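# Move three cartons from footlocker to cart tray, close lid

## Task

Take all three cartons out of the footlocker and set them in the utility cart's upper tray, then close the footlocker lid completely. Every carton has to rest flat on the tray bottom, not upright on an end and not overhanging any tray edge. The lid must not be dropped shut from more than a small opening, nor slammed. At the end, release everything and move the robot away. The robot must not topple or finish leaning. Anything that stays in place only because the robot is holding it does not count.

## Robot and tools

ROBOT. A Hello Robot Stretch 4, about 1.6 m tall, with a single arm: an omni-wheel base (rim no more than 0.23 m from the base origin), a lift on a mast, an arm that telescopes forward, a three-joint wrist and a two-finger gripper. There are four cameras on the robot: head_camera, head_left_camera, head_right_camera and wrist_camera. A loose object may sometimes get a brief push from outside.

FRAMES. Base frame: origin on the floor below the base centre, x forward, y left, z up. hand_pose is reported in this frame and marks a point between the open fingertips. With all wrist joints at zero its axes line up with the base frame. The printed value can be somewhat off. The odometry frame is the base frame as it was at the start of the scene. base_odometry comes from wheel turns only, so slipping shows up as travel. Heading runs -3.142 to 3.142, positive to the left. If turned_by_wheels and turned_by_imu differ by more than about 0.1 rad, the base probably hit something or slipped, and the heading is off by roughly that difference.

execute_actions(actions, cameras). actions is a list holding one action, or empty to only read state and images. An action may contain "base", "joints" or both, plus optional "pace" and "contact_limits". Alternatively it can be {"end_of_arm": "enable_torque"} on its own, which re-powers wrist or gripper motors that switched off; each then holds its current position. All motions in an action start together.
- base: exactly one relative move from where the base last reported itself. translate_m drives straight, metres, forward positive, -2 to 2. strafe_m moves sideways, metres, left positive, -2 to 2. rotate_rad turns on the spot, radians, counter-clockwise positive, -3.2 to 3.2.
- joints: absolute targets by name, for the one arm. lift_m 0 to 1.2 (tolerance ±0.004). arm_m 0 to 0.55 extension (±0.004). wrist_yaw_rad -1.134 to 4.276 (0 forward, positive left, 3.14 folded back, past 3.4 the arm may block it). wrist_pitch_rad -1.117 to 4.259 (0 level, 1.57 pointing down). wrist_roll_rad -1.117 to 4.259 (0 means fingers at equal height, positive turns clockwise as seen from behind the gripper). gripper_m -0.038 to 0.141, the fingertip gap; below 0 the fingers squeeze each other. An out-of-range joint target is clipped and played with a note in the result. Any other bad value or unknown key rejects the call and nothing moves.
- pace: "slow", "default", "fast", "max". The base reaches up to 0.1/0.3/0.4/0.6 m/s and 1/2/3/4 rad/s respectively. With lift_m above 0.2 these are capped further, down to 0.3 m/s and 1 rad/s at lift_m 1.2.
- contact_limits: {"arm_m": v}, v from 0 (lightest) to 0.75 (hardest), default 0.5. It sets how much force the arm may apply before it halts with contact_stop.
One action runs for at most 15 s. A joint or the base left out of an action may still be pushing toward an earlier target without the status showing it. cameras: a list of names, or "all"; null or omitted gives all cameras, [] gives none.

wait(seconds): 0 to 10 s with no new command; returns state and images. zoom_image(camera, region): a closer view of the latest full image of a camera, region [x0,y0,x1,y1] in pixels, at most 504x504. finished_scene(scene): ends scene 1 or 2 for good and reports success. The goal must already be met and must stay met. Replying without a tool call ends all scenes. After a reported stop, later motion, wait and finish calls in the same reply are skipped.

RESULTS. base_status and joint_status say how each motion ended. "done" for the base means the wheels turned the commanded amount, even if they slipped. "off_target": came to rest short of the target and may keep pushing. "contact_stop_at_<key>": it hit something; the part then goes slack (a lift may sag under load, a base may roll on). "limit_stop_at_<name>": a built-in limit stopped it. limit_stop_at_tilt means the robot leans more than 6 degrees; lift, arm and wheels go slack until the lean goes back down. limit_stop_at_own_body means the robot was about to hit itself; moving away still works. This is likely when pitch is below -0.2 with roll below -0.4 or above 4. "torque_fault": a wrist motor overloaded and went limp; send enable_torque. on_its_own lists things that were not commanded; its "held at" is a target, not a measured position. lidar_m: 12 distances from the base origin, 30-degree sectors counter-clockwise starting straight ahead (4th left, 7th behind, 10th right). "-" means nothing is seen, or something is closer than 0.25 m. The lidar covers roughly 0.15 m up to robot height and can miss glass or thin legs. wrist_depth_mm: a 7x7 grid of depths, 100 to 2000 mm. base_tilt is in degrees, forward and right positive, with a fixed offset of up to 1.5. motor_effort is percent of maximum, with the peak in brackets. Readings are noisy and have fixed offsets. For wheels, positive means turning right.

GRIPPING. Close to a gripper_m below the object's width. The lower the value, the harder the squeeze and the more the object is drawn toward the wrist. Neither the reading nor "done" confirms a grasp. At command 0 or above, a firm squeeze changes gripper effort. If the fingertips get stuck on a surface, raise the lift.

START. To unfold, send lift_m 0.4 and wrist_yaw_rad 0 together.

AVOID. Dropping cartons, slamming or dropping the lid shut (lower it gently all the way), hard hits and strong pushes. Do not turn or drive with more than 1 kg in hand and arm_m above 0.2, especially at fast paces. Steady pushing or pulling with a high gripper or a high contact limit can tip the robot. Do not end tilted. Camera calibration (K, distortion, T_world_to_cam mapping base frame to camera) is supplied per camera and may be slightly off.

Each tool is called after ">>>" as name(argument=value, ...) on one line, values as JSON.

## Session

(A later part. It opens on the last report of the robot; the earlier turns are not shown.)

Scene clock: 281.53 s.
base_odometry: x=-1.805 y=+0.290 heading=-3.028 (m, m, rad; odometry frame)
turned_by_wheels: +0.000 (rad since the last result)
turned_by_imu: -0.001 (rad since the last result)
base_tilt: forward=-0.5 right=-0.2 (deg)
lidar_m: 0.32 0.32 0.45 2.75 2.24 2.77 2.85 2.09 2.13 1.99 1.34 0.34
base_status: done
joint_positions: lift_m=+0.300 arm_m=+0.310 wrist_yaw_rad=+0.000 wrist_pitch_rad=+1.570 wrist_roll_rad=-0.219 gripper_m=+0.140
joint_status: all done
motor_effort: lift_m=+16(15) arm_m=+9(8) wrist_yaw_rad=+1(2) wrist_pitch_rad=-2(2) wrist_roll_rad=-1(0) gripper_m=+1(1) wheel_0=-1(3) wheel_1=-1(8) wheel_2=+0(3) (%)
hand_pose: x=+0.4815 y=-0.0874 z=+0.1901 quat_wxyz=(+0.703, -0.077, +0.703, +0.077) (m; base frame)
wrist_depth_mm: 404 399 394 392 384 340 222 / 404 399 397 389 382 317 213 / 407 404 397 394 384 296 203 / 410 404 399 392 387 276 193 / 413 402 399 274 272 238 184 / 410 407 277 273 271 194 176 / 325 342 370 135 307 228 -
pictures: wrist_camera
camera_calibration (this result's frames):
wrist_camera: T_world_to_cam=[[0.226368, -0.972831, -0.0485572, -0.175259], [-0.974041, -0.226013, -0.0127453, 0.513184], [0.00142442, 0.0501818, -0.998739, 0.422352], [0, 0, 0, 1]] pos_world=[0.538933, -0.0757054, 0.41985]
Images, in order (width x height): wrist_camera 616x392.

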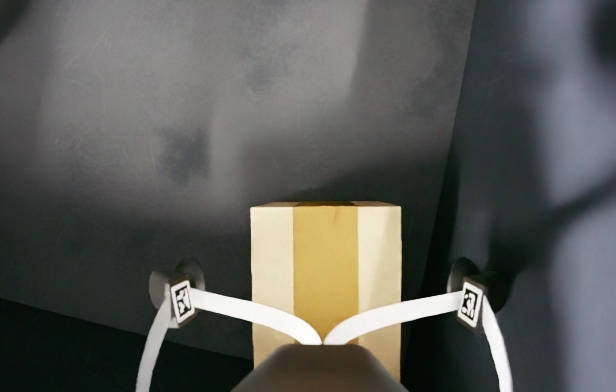

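>>> execute_actions(actions=[{"joints":{"lift_m":0.225}}], cameras=[])

>>> execute_actions(actions=[{"joints":{"gripper_m":0.05}}], cameras=["wrist_camera"])

>>> execute_actions(actions=[{"joints":{"lift_m":0.62}}], cameras=[])

>>> execute_actions(actions=[{"base":{"translate_m":-0.24},"joints":{"arm_m":0.1,"wrist_roll_rad":0}}], cameras=[])

>>> execute_actions(actions=[{"base":{"rotate_rad":-2.5}}], cameras=[])

>>> execute_actions(actions=[{"base":{"strafe_m":-0.36},"pace":"fast"}], cameras=[])

>>> execute_actions(actions=[{"base":{"translate_m":1.58},"joints":{"lift_m":1.19},"pace":"fast"}], cameras=[])

>>> execute_actions(actions=[{"joints":{"arm_m":0.43}}], cameras=["wrist_camera"])

Scene clock: 283.07 s.
base_odometry: x=-1.805 y=+0.290 heading=-3.028 (m, m, rad; odometry frame)
turned_by_wheels: +0.000 (rad since the last result)
turned_by_imu: -0.001 (rad since the last result)
base_tilt: forward=-0.5 right=-0.1 (deg)
lidar_m: 0.31 0.33 0.44 2.74 2.24 2.74 2.84 2.12 2.10 2.01 1.32 0.34
base_status: not commanded
joint_positions: lift_m=+0.225 arm_m=+0.310 wrist_yaw_rad=+0.000 wrist_pitch_rad=+1.570 wrist_roll_rad=-0.219 gripper_m=+0.140
joint_status: all done
motor_effort: lift_m=+16(17) arm_m=+9(9) wrist_yaw_rad=+0(2) wrist_pitch_rad=-2(2) wrist_roll_rad=-1(1) gripper_m=-1(4) wheel_0=-1(1) wheel_1=-1(1) wheel_2=+0(0) (%)
hand_pose: x=+0.4815 y=-0.0874 z=+0.1151 quat_wxyz=(+0.703, -0.077, +0.703, +0.077) (m; base frame)
wrist_depth_mm: 327 322 317 314 310 306 222 / 329 322 319 315 312 307 213 / 329 325 322 315 310 294 203 / 329 327 322 317 312 274 193 / 330 327 222 198 197 238 183 / 332 327 200 198 196 194 176 / 324 327 325 135 196 227 -
pictures: none
No camera images: the call's "cameras" was empty. Leave "cameras" out to get every camera's image.

Scene clock: 284.97 s.
base_odometry: x=-1.805 y=+0.290 heading=-3.028 (m, m, rad; odometry frame)
turned_by_wheels: +0.000 (rad since the last result)
turned_by_imu: -0.001 (rad since the last result)
base_tilt: forward=-0.5 right=-0.1 (deg)
lidar_m: 0.31 0.33 0.46 2.74 2.25 2.74 2.84 2.11 2.12 2.01 1.35 0.33
base_status: not commanded
joint_positions: lift_m=+0.225 arm_m=+0.310 wrist_yaw_rad=+0.000 wrist_pitch_rad=+1.569 wrist_roll_rad=-0.220 gripper_m=+0.051
joint_status: all done
motor_effort: lift_m=+19(19) arm_m=+9(9) wrist_yaw_rad=+2(2) wrist_pitch_rad=+2(1) wrist_roll_rad=-1(1) gripper_m=-26(31) wheel_0=-1(1) wheel_1=-1(1) wheel_2=+0(0) (%)
hand_pose: x=+0.4818 y=-0.0874 z=+0.1149 quat_wxyz=(+0.703, -0.078, +0.702, +0.077) (m; base frame)
wrist_depth_mm: 325 322 315 312 309 304 222 / 325 322 319 312 309 304 213 / 327 322 319 315 310 297 204 / 329 325 319 260 309 276 194 / 330 325 180 176 174 254 185 / 330 325 183 180 178 177 175 / 322 325 189 152 181 226 -
pictures: wrist_camera
camera_calibration (this result's frames):
wrist_camera: T_world_to_cam=[[0.226692, -0.972767, -0.0483154, -0.179167], [-0.973963, -0.226286, -0.0137839, 0.512611], [0.00247544, 0.0501821, -0.998737, 0.346704], [0, 0, 0, 1]] pos_world=[0.539022, -0.0756892, 0.344676]
Images, in order (width x height): wrist_camera 616x392.

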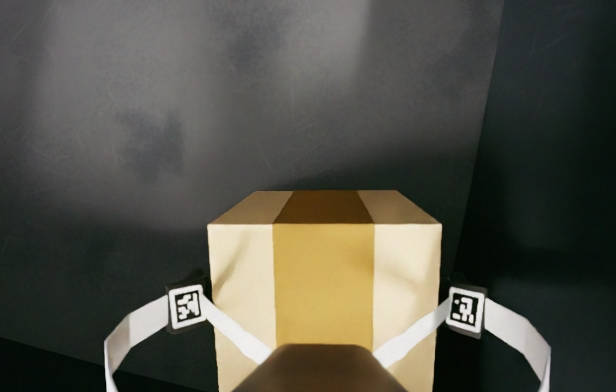

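Scene clock: 287.57 s.
base_odometry: x=-1.805 y=+0.290 heading=-3.028 (m, m, rad; odometry frame)
turned_by_wheels: +0.000 (rad since the last result)
turned_by_imu: -0.001 (rad since the last result)
base_tilt: forward=-0.6 right=-0.1 (deg)
lidar_m: 0.29 0.34 0.46 2.76 2.25 2.75 2.84 2.11 2.09 2.00 1.35 0.35
base_status: not commanded
joint_positions: lift_m=+0.619 arm_m=+0.310 wrist_yaw_rad=+0.000 wrist_pitch_rad=+1.569 wrist_roll_rad=-0.220 gripper_m=+0.051
joint_status: all done
motor_effort: lift_m=+28(29) arm_m=+9(9) wrist_yaw_rad=+0(0) wrist_pitch_rad=+2(2) wrist_roll_rad=+0(1) gripper_m=-23(27) wheel_0=-1(1) wheel_1=-1(1) wheel_2=+0(0) (%)
hand_pose: x=+0.4819 y=-0.0874 z=+0.5091 quat_wxyz=(+0.703, -0.078, +0.702, +0.077) (m; base frame)
wrist_depth_mm: 621 715 621 549 500 691 691 / 615 723 723 715 676 715 699 / 741 732 715 715 707 723 715 / 741 741 732 262 410 723 707 / 621 732 180 176 175 715 707 / 452 430 183 180 178 177 715 / 778 759 190 152 182 723 715
pictures: none
No camera images: the call's "cameras" was empty. Leave "cameras" out to get every camera's image.

Scene clock: 289.80 s.
base_odometry: x=-1.567 y=+0.318 heading=-3.028 (m, m, rad; odometry frame)
turned_by_wheels: +0.000 (rad since the last result)
turned_by_imu: -0.001 (rad since the last result)
base_tilt: forward=-0.6 right=-0.2 (deg)
lidar_m: 0.54 0.57 0.81 2.73 2.14 2.72 2.58 1.92 2.08 2.02 1.66 0.58
base_status: done
joint_positions: lift_m=+0.619 arm_m=+0.101 wrist_yaw_rad=+0.000 wrist_pitch_rad=+1.569 wrist_roll_rad=+0.000 gripper_m=+0.051
joint_status: all done
motor_effort: lift_m=+28(28) arm_m=-8(8) wrist_yaw_rad=+1(0) wrist_pitch_rad=+2(5) wrist_roll_rad=+1(6) gripper_m=-25(23) wheel_0=-1(5) wheel_1=-1(10) wheel_2=+0(9) (%)
hand_pose: x=+0.2728 y=-0.0874 z=+0.5091 quat_wxyz=(+0.708, +0.000, +0.707, +0.000) (m; base frame)
wrist_depth_mm: 535 535 539 549 621 723 707 / 768 759 750 741 723 715 707 / 759 759 741 741 732 723 699 / 768 759 750 262 723 723 715 / 768 768 180 176 174 723 723 / 768 759 182 180 178 177 707 / 768 539 190 152 181 723 723
pictures: none
No camera images: the call's "cameras" was empty. Leave "cameras" out to get every camera's image.

Scene clock: 292.33 s.
base_odometry: x=-1.567 y=+0.318 heading=+0.755 (m, m, rad; odometry frame)
turned_by_wheels: -2.500 (rad since the last result)
turned_by_imu: -2.528 (rad since the last result)
base_tilt: forward=-0.5 right=-0.1 (deg)
lidar_m: 1.92 2.07 2.01 1.52 0.57 0.54 0.61 1.93 2.43 2.13 2.63 2.01
base_status: done
joint_positions: lift_m=+0.619 arm_m=+0.102 wrist_yaw_rad=+0.000 wrist_pitch_rad=+1.569 wrist_roll_rad=+0.000 gripper_m=+0.051
joint_status: not commanded
motor_effort: lift_m=+27(28) arm_m=-8(9) wrist_yaw_rad=+0(0) wrist_pitch_rad=+2(5) wrist_roll_rad=+2(1) gripper_m=-22(25) wheel_0=+1(10) wheel_1=+0(8) wheel_2=+0(10) (%)
hand_pose: x=+0.2730 y=-0.0874 z=+0.5092 quat_wxyz=(+0.708, +0.000, +0.706, +0.000) (m; base frame)
wrist_depth_mm: 759 750 750 723 732 715 707 / 768 750 750 741 723 715 707 / 759 759 741 732 741 715 715 / 768 759 750 263 723 715 707 / 768 768 180 176 175 723 723 / 778 759 182 180 177 177 723 / 778 539 190 152 181 723 723
pictures: none
No camera images: the call's "cameras" was empty. Leave "cameras" out to get every camera's image.

Scene clock: 294.40 s.
base_odometry: x=-1.320 y=+0.056 heading=+0.756 (m, m, rad; odometry frame)
turned_by_wheels: +0.000 (rad since the last result)
turned_by_imu: +0.000 (rad since the last result)
base_tilt: forward=-0.6 right=-0.2 (deg)
lidar_m: 1.90 2.35 2.30 1.79 0.77 0.76 1.51 2.22 1.86 1.79 2.40 2.36
base_status: done
joint_positions: lift_m=+0.619 arm_m=+0.101 wrist_yaw_rad=+0.000 wrist_pitch_rad=+1.569 wrist_roll_rad=+0.000 gripper_m=+0.051
joint_status: not commanded
motor_effort: lift_m=+27(27) arm_m=-9(8) wrist_yaw_rad=+0(1) wrist_pitch_rad=+2(2) wrist_roll_rad=+2(1) gripper_m=-25(26) wheel_0=-2(10) wheel_1=+2(14) wheel_2=+0(1) (%)
hand_pose: x=+0.2729 y=-0.0874 z=+0.5092 quat_wxyz=(+0.708, +0.000, +0.706, +0.000) (m; base frame)
wrist_depth_mm: 759 750 732 732 723 715 707 / 768 750 741 741 723 707 715 / 768 759 750 741 732 715 707 / 768 759 750 262 732 715 715 / 768 768 180 176 174 723 723 / 778 778 183 181 178 177 723 / 788 539 190 152 181 732 723
pictures: none
No camera images: the call's "cameras" was empty. Leave "cameras" out to get every camera's image.

Scene clock: 299.73 s.
base_odometry: x=-0.170 y=+1.139 heading=+0.755 (m, m, rad; odometry frame)
turned_by_wheels: +0.000 (rad since the last result)
turned_by_imu: -0.002 (rad since the last result)
base_tilt: forward=-0.5 right=-0.2 (deg)
lidar_m: 0.26 0.34 1.36 1.47 2.22 2.12 2.22 2.61 2.58 1.44 0.51 0.32
base_status: done
joint_positions: lift_m=+1.189 arm_m=+0.101 wrist_yaw_rad=+0.000 wrist_pitch_rad=+1.569 wrist_roll_rad=+0.000 gripper_m=+0.051
joint_status: all done
motor_effort: lift_m=+28(29) arm_m=-8(8) wrist_yaw_rad=+1(0) wrist_pitch_rad=+2(4) wrist_roll_rad=+1(2) gripper_m=-25(23) wheel_0=-1(9) wheel_1=-1(8) wheel_2=+2(14) (%)
hand_pose: x=+0.2729 y=-0.0874 z=+1.0791 quat_wxyz=(+0.708, +0.000, +0.706, +0.000) (m; base frame)
wrist_depth_mm: 466 399 496 508 500 492 469 / 473 508 512 508 504 496 477 / 469 517 517 508 508 496 1281 / 1366 1336 842 263 750 1281 1281 / 1397 1366 180 176 175 1308 1281 / 1366 1366 183 181 178 177 1281 / 1397 1366 190 152 181 1308 1281
pictures: none
No camera images: the call's "cameras" was empty. Leave "cameras" out to get every camera's image.

Scene clock: 301.83 s.
base_odometry: x=-0.170 y=+1.139 heading=+0.755 (m, m, rad; odometry frame)
turned_by_wheels: +0.000 (rad since the last result)
turned_by_imu: -0.001 (rad since the last result)
base_tilt: forward=-0.5 right=-0.2 (deg)
lidar_m: 0.33 0.34 1.36 1.48 2.25 2.10 2.23 2.59 2.58 1.44 0.51 0.37
base_status: not commanded
joint_positions: lift_m=+1.189 arm_m=+0.428 wrist_yaw_rad=+0.000 wrist_pitch_rad=+1.569 wrist_roll_rad=+0.000 gripper_m=+0.051
joint_status: all done
motor_effort: lift_m=+28(28) arm_m=+9(9) wrist_yaw_rad=+0(2) wrist_pitch_rad=+3(4) wrist_roll_rad=+1(2) gripper_m=-27(26) wheel_0=-1(1) wheel_1=-1(1) wheel_2=+2(2) (%)
hand_pose: x=+0.6000 y=-0.0874 z=+1.0791 quat_wxyz=(+0.708, +0.000, +0.706, +0.000) (m; base frame)
wrist_depth_mm: 1229 1336 1336 1281 1182 878 723 / 842 521 512 508 496 492 778 / 469 521 512 504 500 496 960 / 469 399 436 264 500 496 469 / 477 402 180 176 174 496 477 / 477 402 183 180 178 177 480 / 477 404 189 152 181 500 480
pictures: wrist_camera
camera_calibration (this result's frames):
wrist_camera: T_world_to_cam=[[0.00997374, -0.998766, -0.0486616, -0.031232], [-0.999855, -0.00929029, -0.014251, 0.675987], [0.0137813, 0.0487967, -0.998714, 1.30251], [0, 0, 0, 1]] pos_world=[0.65825, -0.0884715, 1.30895]
Images, in order (width x height): wrist_camera 616x392.

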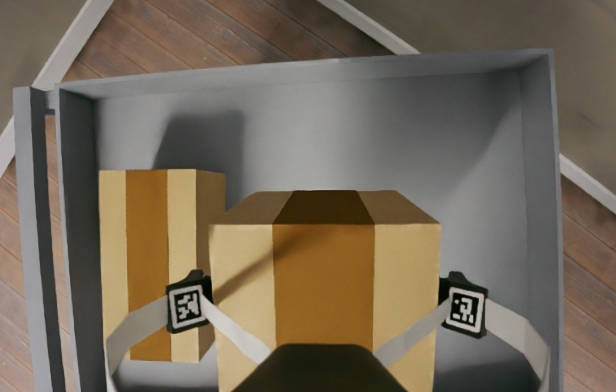

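>>> execute_actions(actions=[{"joints":{"lift_m":1.0}}], cameras=[])

>>> execute_actions(actions=[{"joints":{"gripper_m":0.14}}], cameras=[])

>>> execute_actions(actions=[{"joints":{"lift_m":1.1}}], cameras=["wrist_camera"])

>>> execute_actions(actions=[{"base":{"translate_m":-1.89},"joints":{"arm_m":0.1},"pace":"fast"}], cameras=[])

>>> execute_actions(actions=[{"base":{"rotate_rad":2.5},"joints":{"lift_m":0.55}}], cameras=[])

>>> execute_actions(actions=[{"base":{"translate_m":0.194},"joints":{"arm_m":0.48,"wrist_roll_rad":-0.45}}], cameras=[])

>>> execute_actions(actions=[{"base":{"strafe_m":0.065}}], cameras=["wrist_camera"])

Scene clock: 303.93 s.
base_odometry: x=-0.170 y=+1.139 heading=+0.755 (m, m, rad; odometry frame)
turned_by_wheels: +0.000 (rad since the last result)
turned_by_imu: -0.001 (rad since the last result)
base_tilt: forward=-0.6 right=-0.1 (deg)
lidar_m: 0.32 0.34 1.36 1.48 2.23 2.10 2.24 2.62 2.57 1.43 0.52 0.37
base_status: not commanded
joint_positions: lift_m=+1.000 arm_m=+0.428 wrist_yaw_rad=+0.000 wrist_pitch_rad=+1.569 wrist_roll_rad=+0.000 gripper_m=+0.051
joint_status: all done
motor_effort: lift_m=+20(26) arm_m=+9(9) wrist_yaw_rad=+1(0) wrist_pitch_rad=+2(3) wrist_roll_rad=+1(2) gripper_m=-25(24) wheel_0=-1(1) wheel_1=-1(1) wheel_2=+2(2) (%)
hand_pose: x=+0.6000 y=-0.0874 z=+0.8898 quat_wxyz=(+0.708, +0.000, +0.706, +0.000) (m; base frame)
wrist_depth_mm: 309 317 319 315 310 307 304 / 329 324 322 315 312 307 304 / 329 324 322 317 312 310 304 / 208 265 322 263 310 307 307 / 207 264 180 176 175 312 307 / 208 219 183 180 178 177 307 / 209 260 190 152 181 312 309
pictures: none
No camera images: the call's "cameras" was empty. Leave "cameras" out to get every camera's image.

Scene clock: 305.83 s.
base_odometry: x=-0.170 y=+1.139 heading=+0.755 (m, m, rad; odometry frame)
turned_by_wheels: +0.000 (rad since the last result)
turned_by_imu: -0.001 (rad since the last result)
base_tilt: forward=-0.5 right=-0.1 (deg)
lidar_m: 0.33 0.34 1.35 1.51 2.22 2.11 2.22 2.63 2.60 1.44 0.51 0.36
base_status: not commanded
joint_positions: lift_m=+1.000 arm_m=+0.429 wrist_yaw_rad=+0.000 wrist_pitch_rad=+1.570 wrist_roll_rad=+0.000 gripper_m=+0.140
joint_status: all done
motor_effort: lift_m=+19(19) arm_m=+8(9) wrist_yaw_rad=-1(1) wrist_pitch_rad=-1(5) wrist_roll_rad=+2(1) gripper_m=-1(28) wheel_0=-1(1) wheel_1=-1(1) wheel_2=+2(2) (%)
hand_pose: x=+0.5998 y=-0.0874 z=+0.8898 quat_wxyz=(+0.707, +0.000, +0.707, +0.000) (m; base frame)
wrist_depth_mm: 307 317 319 315 312 307 306 / 332 327 320 317 314 310 306 / 330 324 324 319 315 312 306 / 209 266 324 319 314 312 309 / 209 265 222 200 199 312 309 / 210 233 204 201 198 198 310 / 210 244 327 135 200 314 310
pictures: none
No camera images: the call's "cameras" was empty. Leave "cameras" out to get every camera's image.

Scene clock: 307.27 s.
base_odometry: x=-0.170 y=+1.139 heading=+0.755 (m, m, rad; odometry frame)
turned_by_wheels: +0.000 (rad since the last result)
turned_by_imu: -0.001 (rad since the last result)
base_tilt: forward=-0.6 right=-0.1 (deg)
lidar_m: 0.33 0.34 1.37 1.47 2.21 2.10 2.22 2.63 2.58 1.44 0.52 0.35
base_status: not commanded
joint_positions: lift_m=+1.100 arm_m=+0.429 wrist_yaw_rad=+0.000 wrist_pitch_rad=+1.570 wrist_roll_rad=+0.000 gripper_m=+0.140
joint_status: all done
motor_effort: lift_m=+25(27) arm_m=+8(8) wrist_yaw_rad=-2(1) wrist_pitch_rad=+0(0) wrist_roll_rad=+2(2) gripper_m=+1(0) wheel_0=-1(1) wheel_1=-1(1) wheel_2=+2(2) (%)
hand_pose: x=+0.5998 y=-0.0874 z=+0.9894 quat_wxyz=(+0.707, +0.000, +0.707, +0.000) (m; base frame)
wrist_depth_mm: 1205 1255 1229 1205 394 389 375 / 407 427 424 418 415 407 402 / 427 430 427 418 415 404 407 / 314 309 424 415 415 410 404 / 315 309 427 301 415 410 407 / 314 310 394 301 301 198 407 / 315 312 430 135 418 413 410
pictures: wrist_camera
camera_calibration (this result's frames):
wrist_camera: T_world_to_cam=[[0.00992199, -0.998766, -0.0486719, -0.0355567], [-0.99987, -0.00929052, -0.013183, 0.673424], [0.0127146, 0.0487963, -0.998728, 1.21352], [0, 0, 0, 1]] pos_world=[0.65826, -0.0884715, 1.21912]
Images, in order (width x height): wrist_camera 616x392.

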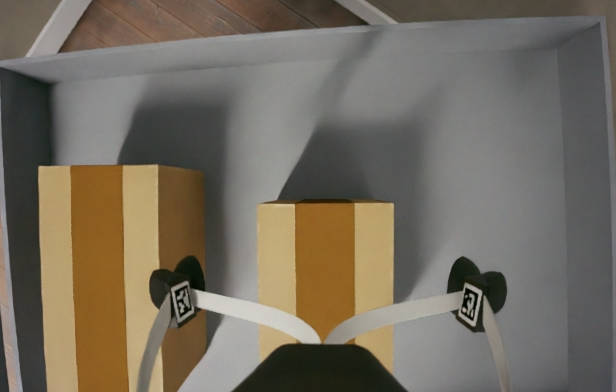

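Scene clock: 314.47 s.
base_odometry: x=-1.546 y=-0.156 heading=+0.755 (m, m, rad; odometry frame)
turned_by_wheels: +0.000 (rad since the last result)
turned_by_imu: -0.003 (rad since the last result)
base_tilt: forward=-0.5 right=-0.1 (deg)
lidar_m: 2.23 2.53 2.49 0.69 0.53 0.51 1.23 1.81 2.27 1.70 2.39 2.62
base_status: done
joint_positions: lift_m=+1.100 arm_m=+0.102 wrist_yaw_rad=+0.000 wrist_pitch_rad=+1.570 wrist_roll_rad=+0.000 gripper_m=+0.140
joint_status: all done
motor_effort: lift_m=+24(25) arm_m=-8(11) wrist_yaw_rad=+2(1) wrist_pitch_rad=-2(0) wrist_roll_rad=+1(2) gripper_m=+1(1) wheel_0=-1(2) wheel_1=+0(9) wheel_2=+0(9) (%)
hand_pose: x=+0.2726 y=-0.0874 z=+0.9894 quat_wxyz=(+0.707, +0.000, +0.707, +0.000) (m; base frame)
wrist_depth_mm: 1281 1281 1229 1229 1205 1182 1182 / 1281 1229 1255 1229 1205 1182 1160 / 1281 1255 1255 1229 1229 1205 1182 / 1281 1281 1229 1255 1229 1229 1182 / 1281 1255 1255 1025 1205 1182 1182 / 1229 1255 1008 1025 1229 198 1182 / 1008 1205 1255 135 1229 1229 1205
pictures: none
No camera images: the call's "cameras" was empty. Leave "cameras" out to get every camera's image.

Scene clock: 317.67 s.
base_odometry: x=-1.546 y=-0.156 heading=-3.028 (m, m, rad; odometry frame)
turned_by_wheels: +2.499 (rad since the last result)
turned_by_imu: +2.526 (rad since the last result)
base_tilt: forward=-0.5 right=-0.2 (deg)
lidar_m: 0.50 1.16 1.60 2.27 1.74 2.10 2.63 2.22 2.61 2.47 0.76 0.56
base_status: done
joint_positions: lift_m=+0.550 arm_m=+0.102 wrist_yaw_rad=+0.000 wrist_pitch_rad=+1.570 wrist_roll_rad=+0.000 gripper_m=+0.140
joint_status: all done
motor_effort: lift_m=+16(23) arm_m=-9(9) wrist_yaw_rad=+1(2) wrist_pitch_rad=-1(2) wrist_roll_rad=+1(1) gripper_m=-1(0) wheel_0=-3(8) wheel_1=-3(6) wheel_2=-1(2) (%)
hand_pose: x=+0.2726 y=-0.0874 z=+0.4401 quat_wxyz=(+0.707, +0.000, +0.707, +0.000) (m; base frame)
wrist_depth_mm: 691 683 449 459 466 484 500 / 691 691 676 661 661 647 640 / 699 691 668 668 661 647 647 / 699 691 676 668 661 654 647 / 699 691 676 676 668 654 647 / 707 691 462 462 661 197 654 / 707 691 462 135 668 661 654
pictures: none
No camera images: the call's "cameras" was empty. Leave "cameras" out to get every camera's image.

Scene clock: 319.90 s.
base_odometry: x=-1.739 y=-0.178 heading=-3.028 (m, m, rad; odometry frame)
turned_by_wheels: +0.000 (rad since the last result)
turned_by_imu: +0.000 (rad since the last result)
base_tilt: forward=-0.5 right=-0.1 (deg)
lidar_m: 0.31 0.34 1.30 2.27 1.87 2.09 2.83 2.37 2.57 2.49 0.49 0.33
base_status: done
joint_positions: lift_m=+0.550 arm_m=+0.478 wrist_yaw_rad=+0.000 wrist_pitch_rad=+1.570 wrist_roll_rad=-0.450 gripper_m=+0.140
joint_status: all done
motor_effort: lift_m=+16(16) arm_m=+9(7) wrist_yaw_rad=+0(1) wrist_pitch_rad=+0(0) wrist_roll_rad=-1(6) gripper_m=-4(3) wheel_0=+1(7) wheel_1=+2(6) wheel_2=+1(10) (%)
hand_pose: x=+0.6497 y=-0.0874 z=+0.4401 quat_wxyz=(+0.690, -0.158, +0.689, +0.158) (m; base frame)
wrist_depth_mm: 691 683 314 270 236 210 193 / 699 683 404 327 285 246 223 / 699 415 535 647 377 301 265 / 691 402 603 530 634 469 315 / 699 404 654 530 634 627 621 / 707 421 654 647 647 198 621 / 394 496 640 135 647 640 627
pictures: none
No camera images: the call's "cameras" was empty. Leave "cameras" out to get every camera's image.

Scene clock: 321.13 s.
base_odometry: x=-1.732 y=-0.243 heading=-3.028 (m, m, rad; odometry frame)
turned_by_wheels: +0.000 (rad since the last result)
turned_by_imu: -0.001 (rad since the last result)
base_tilt: forward=-0.5 right=-0.1 (deg)
lidar_m: 0.32 0.98 1.31 2.20 1.80 2.04 2.81 2.40 2.66 2.55 0.48 0.34
base_status: done
joint_positions: lift_m=+0.550 arm_m=+0.478 wrist_yaw_rad=+0.000 wrist_pitch_rad=+1.570 wrist_roll_rad=-0.450 gripper_m=+0.140
joint_status: not commanded
motor_effort: lift_m=+16(16) arm_m=+9(9) wrist_yaw_rad=+1(1) wrist_pitch_rad=+0(0) wrist_roll_rad=+0(0) gripper_m=-2(1) wheel_0=+0(13) wheel_1=+0(9) wheel_2=+0(3) (%)
hand_pose: x=+0.6497 y=-0.0874 z=+0.4401 quat_wxyz=(+0.690, -0.158, +0.689, +0.158) (m; base frame)
wrist_depth_mm: 691 676 676 268 234 209 191 / 699 683 676 327 285 246 222 / 699 683 433 640 373 300 264 / 699 691 449 525 640 462 315 / 699 699 559 525 634 627 621 / 707 699 591 647 640 197 627 / 707 430 640 134 640 634 627
pictures: wrist_camera
camera_calibration (this result's frames):
wrist_camera: T_world_to_cam=[[0.442706, -0.895368, -0.0482514, -0.335093], [-0.896615, -0.442617, -0.013083, 0.611069], [-0.00964285, 0.0490549, -0.99875, 0.678875], [0, 0, 0, 1]] pos_world=[0.702787, -0.0628638, 0.669852]
Images, in order (width x height): wrist_camera 616x392.

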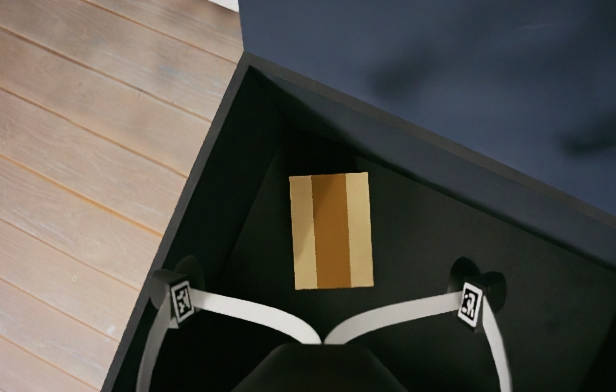

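>>> execute_actions(actions=[{"joints":{"arm_m":0.492,"wrist_roll_rad":-0.5,"lift_m":0.31}}], cameras=["wrist_camera"])

Scene clock: 323.27 s.
base_odometry: x=-1.732 y=-0.243 heading=-3.028 (m, m, rad; odometry frame)
turned_by_wheels: +0.000 (rad since the last result)
turned_by_imu: -0.001 (rad since the last result)
base_tilt: forward=-0.5 right=-0.1 (deg)
lidar_m: 0.31 0.93 1.32 2.21 1.81 2.02 2.83 2.43 2.67 2.55 0.49 0.34
base_status: not commanded
joint_positions: lift_m=+0.310 arm_m=+0.490 wrist_yaw_rad=+0.000 wrist_pitch_rad=+1.570 wrist_roll_rad=-0.499 gripper_m=+0.140
joint_status: all done
motor_effort: lift_m=+16(17) arm_m=+9(5) wrist_yaw_rad=+1(0) wrist_pitch_rad=-1(1) wrist_roll_rad=-1(4) gripper_m=+2(1) wheel_0=+0(1) wheel_1=+0(0) wheel_2=+0(0) (%)
hand_pose: x=+0.6616 y=-0.0874 z=+0.2001 quat_wxyz=(+0.685, -0.175, +0.685, +0.175) (m; base frame)
wrist_depth_mm: 120 158 209 168 130 109 - / 130 176 273 271 182 137 - / 143 199 332 402 307 197 161 / 157 229 384 283 394 351 239 / 176 259 410 285 282 394 389 / 198 274 287 283 281 197 389 / 226 347 415 135 397 397 389
pictures: wrist_camera
camera_calibration (this result's frames):
wrist_camera: T_world_to_cam=[[0.486523, -0.872331, -0.0483094, -0.378916], [-0.873581, -0.486508, -0.0128798, 0.599506], [-0.0122674, 0.0484685, -0.998749, 0.440992], [0, 0, 0, 1]] pos_world=[0.713479, -0.06025, 0.429857]
Images, in order (width x height): wrist_camera 616x392.

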